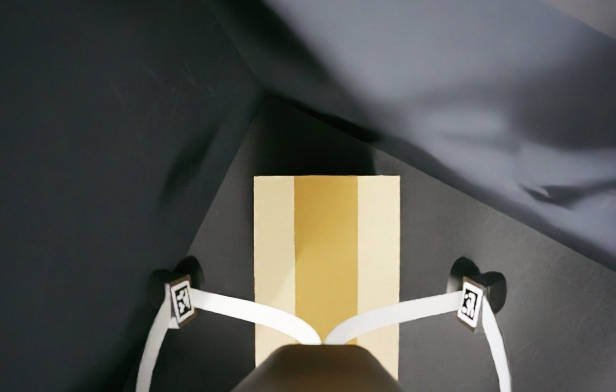

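>>> execute_actions(actions=[{"joints":{"lift_m":0.225}}], cameras=[])

>>> execute_actions(actions=[{"joints":{"gripper_m":0.05}}], cameras=[])

>>> execute_actions(actions=[{"joints":{"lift_m":0.62}}], cameras=[])

>>> execute_actions(actions=[{"base":{"translate_m":-0.24},"joints":{"arm_m":0.1,"wrist_roll_rad":0}}], cameras=[])

>>> execute_actions(actions=[{"base":{"rotate_rad":-2.5}}], cameras=[])

>>> execute_actions(actions=[{"base":{"translate_m":1.89},"joints":{"lift_m":1.19},"pace":"fast"}], cameras=[])

>>> execute_actions(actions=[{"base":{"strafe_m":-0.09},"joints":{"arm_m":0.42}}], cameras=["wrist_camera"])

Scene clock: 324.83 s.
base_odometry: x=-1.732 y=-0.243 heading=-3.028 (m, m, rad; odometry frame)
turned_by_wheels: +0.000 (rad since the last result)
turned_by_imu: -0.001 (rad since the last result)
base_tilt: forward=-0.5 right=-0.1 (deg)
lidar_m: 0.32 0.98 1.33 2.19 1.77 2.03 2.81 2.41 2.65 2.55 0.49 0.35
base_status: not commanded
joint_positions: lift_m=+0.225 arm_m=+0.490 wrist_yaw_rad=+0.000 wrist_pitch_rad=+1.570 wrist_roll_rad=-0.499 gripper_m=+0.140
joint_status: all done
motor_effort: lift_m=+16(16) arm_m=+9(9) wrist_yaw_rad=+1(1) wrist_pitch_rad=-1(1) wrist_roll_rad=-1(1) gripper_m=+0(1) wheel_0=-1(0) wheel_1=-1(0) wheel_2=+0(0) (%)
hand_pose: x=+0.6616 y=-0.0874 z=+0.1151 quat_wxyz=(+0.685, -0.175, +0.685, +0.175) (m; base frame)
wrist_depth_mm: 121 158 210 168 130 109 - / 130 175 273 272 183 137 - / 143 199 317 317 307 198 160 / 158 229 312 197 196 307 238 / 176 259 222 197 196 309 304 / 198 274 200 198 196 198 307 / 227 327 324 135 196 310 307
pictures: none
No camera images: the call's "cameras" was empty. Leave "cameras" out to get every camera's image.

Scene clock: 326.73 s.
base_odometry: x=-1.732 y=-0.243 heading=-3.028 (m, m, rad; odometry frame)
turned_by_wheels: +0.000 (rad since the last result)
turned_by_imu: -0.001 (rad since the last result)
base_tilt: forward=-0.6 right=-0.2 (deg)
lidar_m: 0.32 0.96 1.34 2.21 1.81 2.02 2.83 2.42 2.68 2.55 0.50 0.34
base_status: not commanded
joint_positions: lift_m=+0.225 arm_m=+0.490 wrist_yaw_rad=+0.000 wrist_pitch_rad=+1.570 wrist_roll_rad=-0.499 gripper_m=+0.050
joint_status: all done
motor_effort: lift_m=+17(17) arm_m=+9(9) wrist_yaw_rad=+2(1) wrist_pitch_rad=+0(0) wrist_roll_rad=-1(1) gripper_m=-26(24) wheel_0=+0(1) wheel_1=+0(0) wheel_2=+0(0) (%)
hand_pose: x=+0.6616 y=-0.0874 z=+0.1150 quat_wxyz=(+0.685, -0.175, +0.685, +0.175) (m; base frame)
wrist_depth_mm: 120 158 209 170 131 109 - / 129 175 272 273 184 137 - / 142 198 319 315 309 199 162 / 157 229 181 178 177 307 240 / 176 268 182 179 178 307 304 / 198 254 182 180 178 177 306 / 226 327 184 151 178 309 304
pictures: none
No camera images: the call's "cameras" was empty. Leave "cameras" out to get every camera's image.

Scene clock: 329.33 s.
base_odometry: x=-1.732 y=-0.243 heading=-3.028 (m, m, rad; odometry frame)
turned_by_wheels: +0.000 (rad since the last result)
turned_by_imu: -0.001 (rad since the last result)
base_tilt: forward=-0.6 right=-0.1 (deg)
lidar_m: 0.32 0.97 1.30 2.20 1.80 2.03 2.83 2.41 2.68 2.56 0.52 0.34
base_status: not commanded
joint_positions: lift_m=+0.619 arm_m=+0.490 wrist_yaw_rad=+0.000 wrist_pitch_rad=+1.570 wrist_roll_rad=-0.499 gripper_m=+0.050
joint_status: all done
motor_effort: lift_m=+27(28) arm_m=+9(9) wrist_yaw_rad=+1(2) wrist_pitch_rad=-1(1) wrist_roll_rad=-1(1) gripper_m=-22(27) wheel_0=+0(0) wheel_1=+0(0) wheel_2=+0(0) (%)
hand_pose: x=+0.6616 y=-0.0874 z=+0.5092 quat_wxyz=(+0.685, -0.175, +0.685, +0.175) (m; base frame)
wrist_depth_mm: 759 750 741 291 251 221 200 / 759 759 741 364 303 256 232 / 768 759 741 580 379 312 271 / 778 768 181 179 177 382 332 / 768 768 182 179 177 699 484 / 778 759 183 180 178 178 699 / 778 449 184 151 178 707 691
pictures: none
No camera images: the call's "cameras" was empty. Leave "cameras" out to get every camera's image.

Scene clock: 331.60 s.
base_odometry: x=-1.493 y=-0.216 heading=-3.028 (m, m, rad; odometry frame)
turned_by_wheels: +0.000 (rad since the last result)
turned_by_imu: -0.001 (rad since the last result)
base_tilt: forward=-0.5 right=-0.1 (deg)
lidar_m: 0.56 1.22 1.66 2.20 1.66 2.01 2.59 2.22 2.25 2.55 0.82 0.57
base_status: done
joint_positions: lift_m=+0.620 arm_m=+0.102 wrist_yaw_rad=+0.000 wrist_pitch_rad=+1.570 wrist_roll_rad=+0.000 gripper_m=+0.050
joint_status: all done
motor_effort: lift_m=+26(26) arm_m=-9(10) wrist_yaw_rad=+1(1) wrist_pitch_rad=-1(1) wrist_roll_rad=+2(7) gripper_m=-23(23) wheel_0=-1(0) wheel_1=+0(9) wheel_2=-1(7) (%)
hand_pose: x=+0.2726 y=-0.0874 z=+0.5093 quat_wxyz=(+0.707, +0.000, +0.707, +0.000) (m; base frame)
wrist_depth_mm: 768 750 741 564 574 597 621 / 768 750 741 732 741 715 715 / 759 759 750 741 723 723 715 / 778 768 181 178 177 723 715 / 778 759 182 179 178 723 715 / 778 778 183 181 178 177 715 / 778 544 183 151 178 741 723
pictures: none
No camera images: the call's "cameras" was empty. Leave "cameras" out to get every camera's image.

Scene clock: 334.13 s.
base_odometry: x=-1.493 y=-0.216 heading=+0.755 (m, m, rad; odometry frame)
turned_by_wheels: -2.500 (rad since the last result)
turned_by_imu: -2.528 (rad since the last result)
base_tilt: forward=-0.5 right=-0.1 (deg)
lidar_m: 2.21 2.60 2.54 0.75 0.58 0.57 1.27 1.91 2.18 1.64 2.36 2.58
base_status: done
joint_positions: lift_m=+0.620 arm_m=+0.102 wrist_yaw_rad=+0.000 wrist_pitch_rad=+1.570 wrist_roll_rad=+0.000 gripper_m=+0.050
joint_status: not commanded
motor_effort: lift_m=+26(26) arm_m=-9(8) wrist_yaw_rad=+1(2) wrist_pitch_rad=+0(1) wrist_roll_rad=+1(2) gripper_m=-25(21) wheel_0=+0(3) wheel_1=+0(8) wheel_2=+0(8) (%)
hand_pose: x=+0.2728 y=-0.0874 z=+0.5093 quat_wxyz=(+0.707, +0.000, +0.707, +0.000) (m; base frame)
wrist_depth_mm: 768 759 741 732 732 715 707 / 768 759 741 732 723 723 707 / 759 759 750 732 732 723 707 / 768 759 182 178 176 723 715 / 768 768 182 179 177 723 715 / 778 759 182 180 178 177 715 / 778 539 185 151 178 723 715
pictures: none
No camera images: the call's "cameras" was empty. Leave "cameras" out to get every camera's image.

Scene clock: 340.17 s.
base_odometry: x=-0.117 y=+1.080 heading=+0.755 (m, m, rad; odometry frame)
turned_by_wheels: +0.000 (rad since the last result)
turned_by_imu: -0.002 (rad since the last result)
base_tilt: forward=-0.6 right=-0.1 (deg)
lidar_m: 0.27 0.36 0.48 1.57 2.31 2.15 2.27 2.61 2.53 1.35 1.01 0.36
base_status: done
joint_positions: lift_m=+1.190 arm_m=+0.101 wrist_yaw_rad=+0.000 wrist_pitch_rad=+1.570 wrist_roll_rad=+0.000 gripper_m=+0.050
joint_status: all done
motor_effort: lift_m=+26(28) arm_m=-8(9) wrist_yaw_rad=+1(2) wrist_pitch_rad=+0(0) wrist_roll_rad=+1(1) gripper_m=-25(25) wheel_0=+0(9) wheel_1=+1(5) wheel_2=+1(14) (%)
hand_pose: x=+0.2727 y=-0.0874 z=+1.0793 quat_wxyz=(+0.707, +0.000, +0.707, +0.000) (m; base frame)
wrist_depth_mm: 404 418 397 508 504 496 1042 / 492 488 517 512 504 496 1205 / 525 525 517 508 504 500 1255 / 1366 1336 181 179 176 1281 1308 / 1366 1366 182 179 177 1281 1281 / 1397 1366 182 180 178 177 1308 / 1397 1366 184 151 178 1308 1281
pictures: none
No camera images: the call's "cameras" was empty. Leave "cameras" out to get every camera's image.

Scene clock: 342.23 s.
base_odometry: x=-0.055 y=+1.014 heading=+0.755 (m, m, rad; odometry frame)
turned_by_wheels: +0.000 (rad since the last result)
turned_by_imu: -0.001 (rad since the last result)
base_tilt: forward=-0.6 right=-0.1 (deg)
lidar_m: 0.32 0.35 0.48 1.63 2.44 2.16 2.30 2.50 2.45 1.33 0.97 0.37
base_status: done
joint_positions: lift_m=+1.190 arm_m=+0.418 wrist_yaw_rad=+0.000 wrist_pitch_rad=+1.570 wrist_roll_rad=+0.000 gripper_m=+0.050
joint_status: all done
motor_effort: lift_m=+26(26) arm_m=+9(9) wrist_yaw_rad=+0(1) wrist_pitch_rad=+0(0) wrist_roll_rad=+1(2) gripper_m=-23(24) wheel_0=+0(12) wheel_1=+2(7) wheel_2=-1(1) (%)
hand_pose: x=+0.5897 y=-0.0874 z=+1.0793 quat_wxyz=(+0.708, +0.000, +0.707, +0.000) (m; base frame)
wrist_depth_mm: 1366 1366 1336 1229 904 741 609 / 525 521 512 508 508 917 723 / 525 517 512 508 504 1229 917 / 410 517 181 178 177 1308 1205 / 413 399 182 179 178 1336 1281 / 413 404 182 180 178 178 1281 / 535 525 184 151 178 1308 1308
pictures: wrist_camera
camera_calibration (this result's frames):
wrist_camera: T_world_to_cam=[[0.00975062, -0.998767, -0.0486698, -0.0309824], [-0.999869, -0.009108, -0.0134081, 0.664846], [0.0129483, 0.0487941, -0.998725, 1.3033], [0, 0, 0, 1]] pos_world=[0.648185, -0.0884823, 1.30905]
Images, in order (width x height): wrist_camera 616x392.

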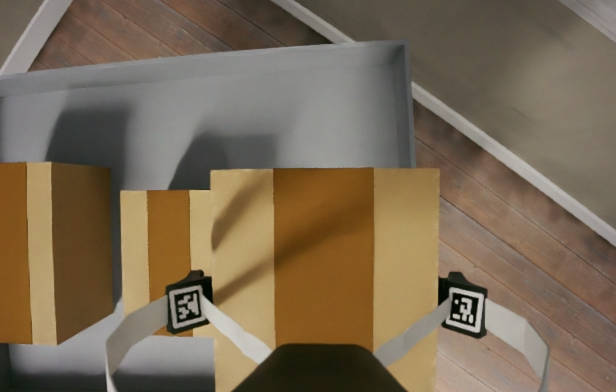

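>>> execute_actions(actions=[{"joints":{"lift_m":0.998}}], cameras=[])

>>> execute_actions(actions=[{"joints":{"gripper_m":0.135}}], cameras=[])

>>> execute_actions(actions=[{"joints":{"lift_m":1.1}}], cameras=["wrist_camera"])

>>> execute_actions(actions=[{"base":{"translate_m":-1.765},"joints":{"arm_m":0.1},"pace":"fast"}], cameras=[])

>>> execute_actions(actions=[{"base":{"strafe_m":0.32},"joints":{"lift_m":0.42,"wrist_pitch_rad":-0.75,"gripper_m":0.07},"pace":"fast"}], cameras=[])

>>> execute_actions(actions=[{"base":{"rotate_rad":2.5}}], cameras=[])

>>> execute_actions(actions=[{"base":{"translate_m":0.2},"joints":{"arm_m":0.4}}], cameras=["wrist_camera","head_camera"])

Scene clock: 344.40 s.
base_odometry: x=-0.055 y=+1.014 heading=+0.755 (m, m, rad; odometry frame)
turned_by_wheels: +0.000 (rad since the last result)
turned_by_imu: -0.001 (rad since the last result)
base_tilt: forward=-0.6 right=-0.1 (deg)
lidar_m: 0.33 0.36 0.50 1.64 2.45 2.18 2.32 2.52 2.46 1.32 0.98 0.35
base_status: not commanded
joint_positions: lift_m=+0.998 arm_m=+0.418 wrist_yaw_rad=+0.000 wrist_pitch_rad=+1.570 wrist_roll_rad=+0.000 gripper_m=+0.050
joint_status: all done
motor_effort: lift_m=+17(25) arm_m=+9(9) wrist_yaw_rad=-1(0) wrist_pitch_rad=+0(0) wrist_roll_rad=+2(1) gripper_m=-26(22) wheel_0=+0(0) wheel_1=+2(2) wheel_2=-1(1) (%)
hand_pose: x=+0.5897 y=-0.0874 z=+0.8880 quat_wxyz=(+0.707, +0.000, +0.707, +0.000) (m; base frame)
wrist_depth_mm: 327 322 317 314 309 654 609 / 327 324 320 314 310 778 715 / 329 324 319 317 314 301 931 / 206 254 181 178 176 307 1078 / 206 219 182 179 177 312 1098 / 207 205 183 180 178 177 1098 / 207 215 185 151 178 303 1098
pictures: none
No camera images: the call's "cameras" was empty. Leave "cameras" out to get every camera's image.

Scene clock: 346.23 s.
base_odometry: x=-0.055 y=+1.014 heading=+0.755 (m, m, rad; odometry frame)
turned_by_wheels: +0.000 (rad since the last result)
turned_by_imu: -0.001 (rad since the last result)
base_tilt: forward=-0.6 right=-0.1 (deg)
lidar_m: 0.34 0.35 0.49 1.63 2.48 2.18 2.32 2.48 2.45 1.28 0.98 0.36
base_status: not commanded
joint_positions: lift_m=+0.998 arm_m=+0.418 wrist_yaw_rad=+0.000 wrist_pitch_rad=+1.570 wrist_roll_rad=+0.000 gripper_m=+0.135
joint_status: all done
motor_effort: lift_m=+18(18) arm_m=+9(9) wrist_yaw_rad=+1(1) wrist_pitch_rad=+0(0) wrist_roll_rad=+1(2) gripper_m=+3(22) wheel_0=+0(0) wheel_1=+2(2) wheel_2=+0(1) (%)
hand_pose: x=+0.5897 y=-0.0874 z=+0.8880 quat_wxyz=(+0.707, +0.000, +0.707, +0.000) (m; base frame)
wrist_depth_mm: 327 324 319 314 312 647 603 / 327 324 320 315 312 768 723 / 329 325 322 315 312 976 917 / 207 254 298 198 197 306 1078 / 207 218 218 199 198 310 1078 / 208 206 202 199 197 204 1098 / 208 208 293 141 198 290 1098
pictures: none
No camera images: the call's "cameras" was empty. Leave "cameras" out to get every camera's image.

Scene clock: 347.70 s.
base_odometry: x=-0.055 y=+1.014 heading=+0.755 (m, m, rad; odometry frame)
turned_by_wheels: +0.000 (rad since the last result)
turned_by_imu: -0.001 (rad since the last result)
base_tilt: forward=-0.6 right=-0.1 (deg)
lidar_m: 0.33 0.36 0.51 1.65 2.46 2.20 2.33 2.50 2.45 1.30 0.98 0.36
base_status: not commanded
joint_positions: lift_m=+1.100 arm_m=+0.418 wrist_yaw_rad=+0.000 wrist_pitch_rad=+1.570 wrist_roll_rad=+0.000 gripper_m=+0.135
joint_status: all done
motor_effort: lift_m=+25(25) arm_m=+9(9) wrist_yaw_rad=+1(1) wrist_pitch_rad=+0(0) wrist_roll_rad=+2(2) gripper_m=-4(2) wheel_0=+0(1) wheel_1=+2(2) wheel_2=-1(0) (%)
hand_pose: x=+0.5897 y=-0.0874 z=+0.9894 quat_wxyz=(+0.707, +0.000, +0.707, +0.000) (m; base frame)
wrist_depth_mm: 809 397 404 402 379 741 603 / 433 430 421 418 413 917 723 / 436 427 424 418 413 1205 917 / 377 309 421 301 387 1205 1182 / 366 307 362 300 355 1205 1182 / 366 310 216 303 300 204 1182 / 436 312 430 141 418 1205 1205
pictures: wrist_camera
camera_calibration (this result's frames):
wrist_camera: T_world_to_cam=[[0.00973964, -0.998767, -0.048672, -0.0353487], [-0.999872, -0.00910804, -0.0131816, 0.663362], [0.0127221, 0.0487941, -0.998728, 1.21365], [0, 0, 0, 1]] pos_world=[0.648181, -0.0884823, 1.21913]
Images, in order (width x height): wrist_camera 616x392.

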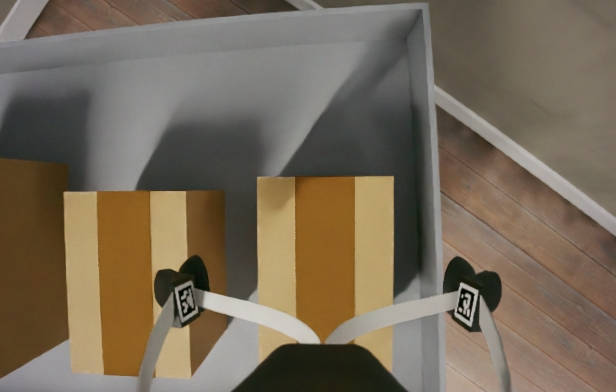

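Scene clock: 354.53 s.
base_odometry: x=-1.340 y=-0.196 heading=+0.755 (m, m, rad; odometry frame)
turned_by_wheels: +0.000 (rad since the last result)
turned_by_imu: -0.003 (rad since the last result)
base_tilt: forward=-0.5 right=-0.1 (deg)
lidar_m: 2.09 2.59 2.55 0.95 0.74 0.71 1.45 2.16 1.93 1.59 2.35 2.42
base_status: done
joint_positions: lift_m=+1.100 arm_m=+0.101 wrist_yaw_rad=+0.000 wrist_pitch_rad=+1.570 wrist_roll_rad=+0.000 gripper_m=+0.135
joint_status: all done
motor_effort: lift_m=+25(25) arm_m=-9(9) wrist_yaw_rad=+1(0) wrist_pitch_rad=-2(0) wrist_roll_rad=+1(1) gripper_m=-2(2) wheel_0=-2(1) wheel_1=-1(5) wheel_2=+0(9) (%)
hand_pose: x=+0.2726 y=-0.0874 z=+0.9894 quat_wxyz=(+0.707, +0.000, +0.707, +0.000) (m; base frame)
wrist_depth_mm: 1281 1255 1229 1255 1229 1182 1160 / 1281 1255 1255 1205 1205 1205 1182 / 1281 1255 1255 1229 1205 1205 1182 / 1308 1281 1255 1229 1229 1205 1182 / 1308 1281 1255 1025 1205 1205 1182 / 1281 1281 216 1008 1229 204 1205 / 1255 1281 1281 141 1229 1229 1205
pictures: none
No camera images: the call's "cameras" was empty. Leave "cameras" out to get every camera's image.

Scene clock: 357.33 s.
base_odometry: x=-1.560 y=+0.038 heading=+0.755 (m, m, rad; odometry frame)
turned_by_wheels: +0.000 (rad since the last result)
turned_by_imu: -0.001 (rad since the last result)
base_tilt: forward=-0.6 right=-0.1 (deg)
lidar_m: 2.09 2.34 2.29 0.70 0.53 0.52 0.57 1.85 2.45 1.88 2.64 2.61
base_status: done
joint_positions: lift_m=+0.420 arm_m=+0.101 wrist_yaw_rad=+0.000 wrist_pitch_rad=-0.748 wrist_roll_rad=+0.000 gripper_m=+0.070
joint_status: all done
motor_effort: lift_m=+16(22) arm_m=-8(8) wrist_yaw_rad=+0(2) wrist_pitch_rad=-6(12) wrist_roll_rad=+1(1) gripper_m=-1(3) wheel_0=+1(4) wheel_1=-1(8) wheel_2=+1(2) (%)
hand_pose: x=+0.4838 y=-0.0874 z=+0.7948 quat_wxyz=(+0.931, +0.000, -0.365, +0.000) (m; base frame)
wrist_depth_mm: 1808 1808 1756 1808 1756 1756 1756 / - 1983 1983 1983 1983 1983 1983 / - - - - - - - / - - - - - - - / - - - - - - - / 1983 - 206 - 197 - - / 1863 - - 135 - - 1921
pictures: none
No camera images: the call's "cameras" was empty. Leave "cameras" out to get every camera's image.

Scene clock: 359.87 s.
base_odometry: x=-1.560 y=+0.038 heading=-3.028 (m, m, rad; odometry frame)
turned_by_wheels: +2.500 (rad since the last result)
turned_by_imu: +2.526 (rad since the last result)
base_tilt: forward=-0.6 right=-0.1 (deg)
lidar_m: 0.51 0.54 1.60 2.45 1.90 2.37 2.61 2.08 2.42 2.29 1.62 0.54
base_status: done
joint_positions: lift_m=+0.420 arm_m=+0.101 wrist_yaw_rad=+0.000 wrist_pitch_rad=-0.748 wrist_roll_rad=+0.000 gripper_m=+0.070
joint_status: not commanded
motor_effort: lift_m=+16(17) arm_m=-8(8) wrist_yaw_rad=+1(1) wrist_pitch_rad=-6(6) wrist_roll_rad=+1(1) gripper_m=-3(3) wheel_0=-1(7) wheel_1=+0(8) wheel_2=-1(11) (%)
hand_pose: x=+0.4838 y=-0.0874 z=+0.7948 quat_wxyz=(+0.931, +0.000, -0.365, +0.000) (m; base frame)
wrist_depth_mm: 1863 1808 1756 1808 1756 1808 1756 / 1756 1708 1618 1661 1618 1576 1537 / 1430 1430 1430 1366 1336 1336 1336 / 1229 1205 1182 1182 1160 1160 1138 / 1078 1060 1060 1042 1025 1008 1008 / 946 960 205 917 198 891 891 / 866 854 831 135 831 809 809
pictures: none
No camera images: the call's "cameras" was empty. Leave "cameras" out to get every camera's image.

Scene clock: 361.93 s.
base_odometry: x=-1.758 y=+0.015 heading=-3.028 (m, m, rad; odometry frame)
turned_by_wheels: +0.000 (rad since the last result)
turned_by_imu: -0.001 (rad since the last result)
base_tilt: forward=-0.5 right=-0.1 (deg)
lidar_m: 0.31 0.36 1.34 2.47 2.00 2.36 2.83 2.26 2.40 2.30 0.48 0.32
base_status: done
joint_positions: lift_m=+0.420 arm_m=+0.399 wrist_yaw_rad=+0.000 wrist_pitch_rad=-0.748 wrist_roll_rad=+0.000 gripper_m=+0.070
joint_status: all done
motor_effort: lift_m=+17(16) arm_m=+9(9) wrist_yaw_rad=+1(2) wrist_pitch_rad=-6(6) wrist_roll_rad=+1(1) gripper_m=-2(4) wheel_0=+0(8) wheel_1=+1(7) wheel_2=+0(4) (%)
hand_pose: x=+0.7808 y=-0.0874 z=+0.7948 quat_wxyz=(+0.931, +0.000, -0.366, +0.000) (m; base frame)
wrist_depth_mm: 917 891 878 842 831 798 788 / 732 723 715 683 668 661 661 / 615 597 591 580 569 559 549 / 521 517 508 500 492 484 484 / 455 449 445 439 436 427 424 / 404 399 205 392 198 382 377 / 368 359 355 135 349 343 343
pictures: head_camera, wrist_camera
camera_calibration (this result's frames):
wrist_camera: T_world_to_cam=[[0.0294839, -0.998766, 0.0399695, -0.132516], [0.689318, -0.00864103, -0.724407, 0.0983141], [0.723859, 0.0489101, 0.688213, -0.879173], [0, 0, 0, 1]] pos_world=[0.572534, -0.0885025, 0.681574]
Images, in order (width x height): head_camera 420x560, wrist_camera 616x392.

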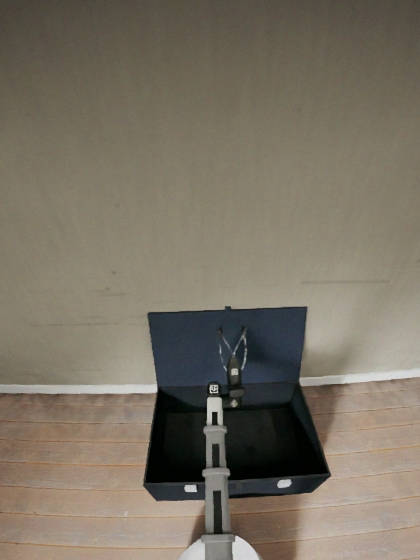

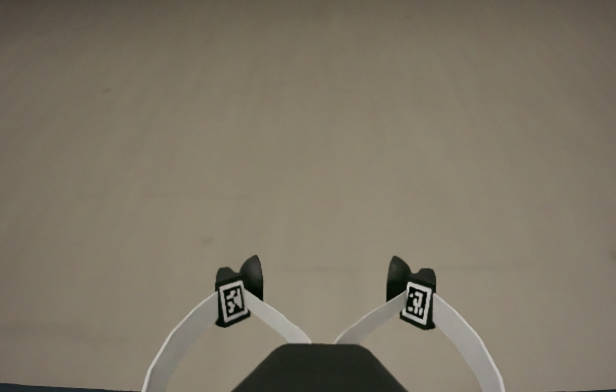

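>>> execute_actions(actions=[{"joints":{"arm_m":0.3,"lift_m":0.51,"wrist_pitch_rad":-0.3}}], cameras=["wrist_camera"])

Scene clock: 363.37 s.
base_odometry: x=-1.758 y=+0.015 heading=-3.028 (m, m, rad; odometry frame)
turned_by_wheels: +0.000 (rad since the last result)
turned_by_imu: -0.001 (rad since the last result)
base_tilt: forward=-0.5 right=-0.1 (deg)
lidar_m: 0.32 0.35 1.33 2.44 1.98 2.35 2.81 2.25 2.41 2.30 0.51 0.34
base_status: not commanded
joint_positions: lift_m=+0.510 arm_m=+0.302 wrist_yaw_rad=+0.000 wrist_pitch_rad=-0.298 wrist_roll_rad=+0.000 gripper_m=+0.070
joint_status: all done
motor_effort: lift_m=+25(25) arm_m=-9(11) wrist_yaw_rad=+1(1) wrist_pitch_rad=-6(7) wrist_roll_rad=+1(2) gripper_m=-2(5) wheel_0=-1(0) wheel_1=+1(1) wheel_2=+1(0) (%)
hand_pose: x=+0.7482 y=-0.0874 z=+0.7726 quat_wxyz=(+0.989, +0.000, -0.149, +0.000) (m; base frame)
wrist_depth_mm: 544 539 525 517 512 504 496 / 517 508 500 496 488 480 477 / 492 484 477 469 466 459 452 / 469 462 459 449 445 439 436 / 452 445 436 433 427 418 418 / 410 407 204 397 196 387 382 / 379 373 366 135 362 353 355
pictures: wrist_camera
camera_calibration (this result's frames):
wrist_camera: T_world_to_cam=[[0.0436995, -0.998775, 0.0232323, -0.128429], [0.305481, -0.00878223, -0.952158, 0.567849], [0.951195, 0.0487059, 0.304723, -0.714046], [0, 0, 0, 1]] pos_world=[0.511341, -0.0885064, 0.761252]
Images, in order (width x height): wrist_camera 616x392.

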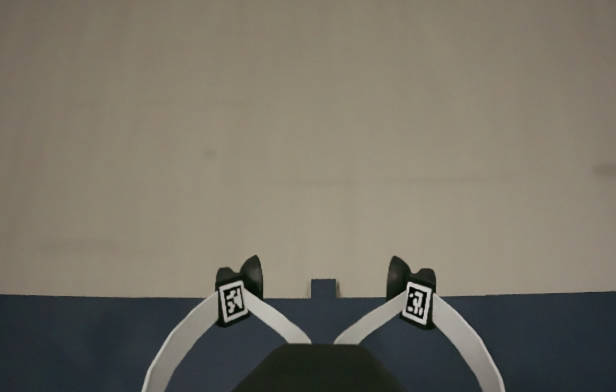

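>>> execute_actions(actions=[{"joints":{"arm_m":0.45,"lift_m":0.535}}], cameras=["wrist_camera"])

Scene clock: 364.97 s.
base_odometry: x=-1.758 y=+0.015 heading=-3.028 (m, m, rad; odometry frame)
turned_by_wheels: +0.000 (rad since the last result)
turned_by_imu: -0.001 (rad since the last result)
base_tilt: forward=-0.6 right=-0.1 (deg)
lidar_m: 0.33 0.34 1.32 2.44 2.02 2.37 2.84 2.28 2.43 2.28 0.49 0.34
base_status: not commanded
joint_positions: lift_m=+0.535 arm_m=+0.448 wrist_yaw_rad=+0.000 wrist_pitch_rad=-0.298 wrist_roll_rad=+0.000 gripper_m=+0.070
joint_status: all done
motor_effort: lift_m=+25(25) arm_m=+9(8) wrist_yaw_rad=+2(2) wrist_pitch_rad=-7(7) wrist_roll_rad=+1(1) gripper_m=+0(3) wheel_0=+0(0) wheel_1=+1(1) wheel_2=+1(1) (%)
hand_pose: x=+0.8952 y=-0.0874 z=+0.7975 quat_wxyz=(+0.989, +0.000, -0.148, +0.000) (m; base frame)
wrist_depth_mm: 357 351 347 342 338 332 329 / 338 334 329 325 319 317 312 / 324 317 314 310 306 303 300 / 309 303 301 297 293 290 287 / 294 293 289 285 281 278 276 / 283 279 204 271 196 266 264 / 252 248 244 135 240 235 236
pictures: wrist_camera
camera_calibration (this result's frames):
wrist_camera: T_world_to_cam=[[0.0439092, -0.998766, 0.0232223, -0.135554], [0.305264, -0.00871979, -0.952228, 0.546929], [0.951255, 0.0489005, 0.304505, -0.861321], [0, 0, 0, 1]] pos_world=[0.65833, -0.0884984, 0.786225]
Images, in order (width x height): wrist_camera 616x392.

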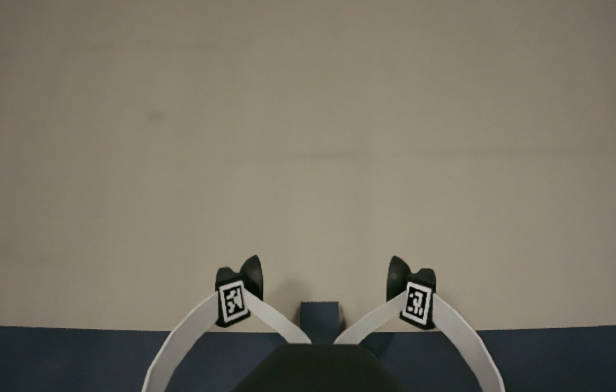

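>>> execute_actions(actions=[{"joints":{"arm_m":0.477},"pace":"slow"}], cameras=[])

>>> execute_actions(actions=[{"joints":{"lift_m":0.526},"pace":"slow"}], cameras=[])

>>> execute_actions(actions=[{"joints":{"gripper_m":-0.035}}], cameras=["wrist_camera"])

Scene clock: 366.43 s.
base_odometry: x=-1.758 y=+0.015 heading=-3.028 (m, m, rad; odometry frame)
turned_by_wheels: +0.000 (rad since the last result)
turned_by_imu: -0.001 (rad since the last result)
base_tilt: forward=-0.6 right=-0.1 (deg)
lidar_m: 0.32 0.35 1.33 2.45 2.01 2.34 2.81 2.25 2.38 2.29 0.50 0.35
base_status: not commanded
joint_positions: lift_m=+0.535 arm_m=+0.475 wrist_yaw_rad=+0.000 wrist_pitch_rad=-0.298 wrist_roll_rad=+0.000 gripper_m=+0.070
joint_status: all done
motor_effort: lift_m=+25(25) arm_m=+9(7) wrist_yaw_rad=+2(2) wrist_pitch_rad=-7(7) wrist_roll_rad=+1(1) gripper_m=-4(4) wheel_0=-1(1) wheel_1=+1(1) wheel_2=+0(1) (%)
hand_pose: x=+0.9221 y=-0.0874 z=+0.7975 quat_wxyz=(+0.989, +0.000, -0.148, +0.000) (m; base frame)
wrist_depth_mm: 322 317 314 309 304 298 297 / 307 303 297 293 290 286 285 / 294 289 285 281 277 274 272 / 279 274 272 268 265 263 260 / 267 264 260 257 254 251 249 / 254 253 204 245 195 241 239 / 228 223 220 135 216 213 212
pictures: none
No camera images: the call's "cameras" was empty. Leave "cameras" out to get every camera's image.

Scene clock: 367.13 s.
base_odometry: x=-1.758 y=+0.015 heading=-3.028 (m, m, rad; odometry frame)
turned_by_wheels: +0.000 (rad since the last result)
turned_by_imu: +0.000 (rad since the last result)
base_tilt: forward=-0.6 right=-0.1 (deg)
lidar_m: 0.31 0.35 1.31 2.47 2.01 2.37 2.84 2.26 2.40 2.30 0.47 0.33
base_status: not commanded
joint_positions: lift_m=+0.526 arm_m=+0.475 wrist_yaw_rad=+0.000 wrist_pitch_rad=-0.298 wrist_roll_rad=+0.000 gripper_m=+0.070
joint_status: all done
motor_effort: lift_m=+15(25) arm_m=+9(9) wrist_yaw_rad=+0(1) wrist_pitch_rad=-6(7) wrist_roll_rad=+1(1) gripper_m=-5(4) wheel_0=+0(0) wheel_1=+1(1) wheel_2=+0(1) (%)
hand_pose: x=+0.9221 y=-0.0874 z=+0.7893 quat_wxyz=(+0.989, +0.000, -0.148, +0.000) (m; base frame)
wrist_depth_mm: 324 319 310 307 304 300 296 / 307 303 298 296 290 286 283 / 294 289 283 281 277 273 271 / 279 276 272 268 266 260 259 / 267 263 262 258 253 252 249 / 255 252 205 240 196 241 238 / 225 221 218 135 213 210 210
pictures: none
No camera images: the call's "cameras" was empty. Leave "cameras" out to get every camera's image.

Scene clock: 368.87 s.
base_odometry: x=-1.758 y=+0.015 heading=-3.028 (m, m, rad; odometry frame)
turned_by_wheels: +0.000 (rad since the last result)
turned_by_imu: -0.001 (rad since the last result)
base_tilt: forward=-0.6 right=-0.2 (deg)
lidar_m: 0.32 0.34 1.34 2.46 1.99 2.38 2.82 2.24 2.41 2.29 0.50 0.33
base_status: not commanded
joint_positions: lift_m=+0.526 arm_m=+0.475 wrist_yaw_rad=+0.000 wrist_pitch_rad=-0.298 wrist_roll_rad=+0.000 gripper_m=-0.035
joint_status: all done
motor_effort: lift_m=+16(16) arm_m=+9(9) wrist_yaw_rad=+0(0) wrist_pitch_rad=-6(7) wrist_roll_rad=+1(1) gripper_m=-17(16) wheel_0=-1(0) wheel_1=+1(1) wheel_2=+1(1) (%)
hand_pose: x=+0.9221 y=-0.0873 z=+0.7893 quat_wxyz=(+0.989, +0.000, -0.148, +0.000) (m; base frame)
wrist_depth_mm: 322 317 312 309 304 300 297 / 306 304 297 294 290 287 282 / 291 290 285 279 277 273 270 / 279 274 273 268 265 263 259 / 265 263 260 258 254 252 248 / 254 252 181 197 180 241 239 / 225 220 218 179 213 208 210
pictures: wrist_camera
camera_calibration (this result's frames):
wrist_camera: T_world_to_cam=[[0.0440562, -0.998759, 0.0232223, -0.136642], [0.305266, -0.00867489, -0.952228, 0.53087], [0.951248, 0.0490405, 0.304505, -0.884467], [0, 0, 0, 1]] pos_world=[0.685311, -0.0884927, 0.778007]
Images, in order (width x height): wrist_camera 616x392.

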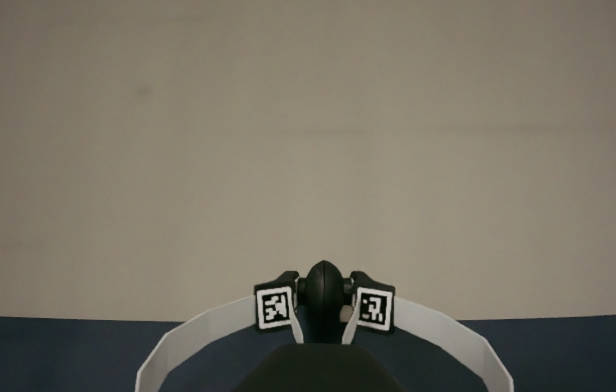

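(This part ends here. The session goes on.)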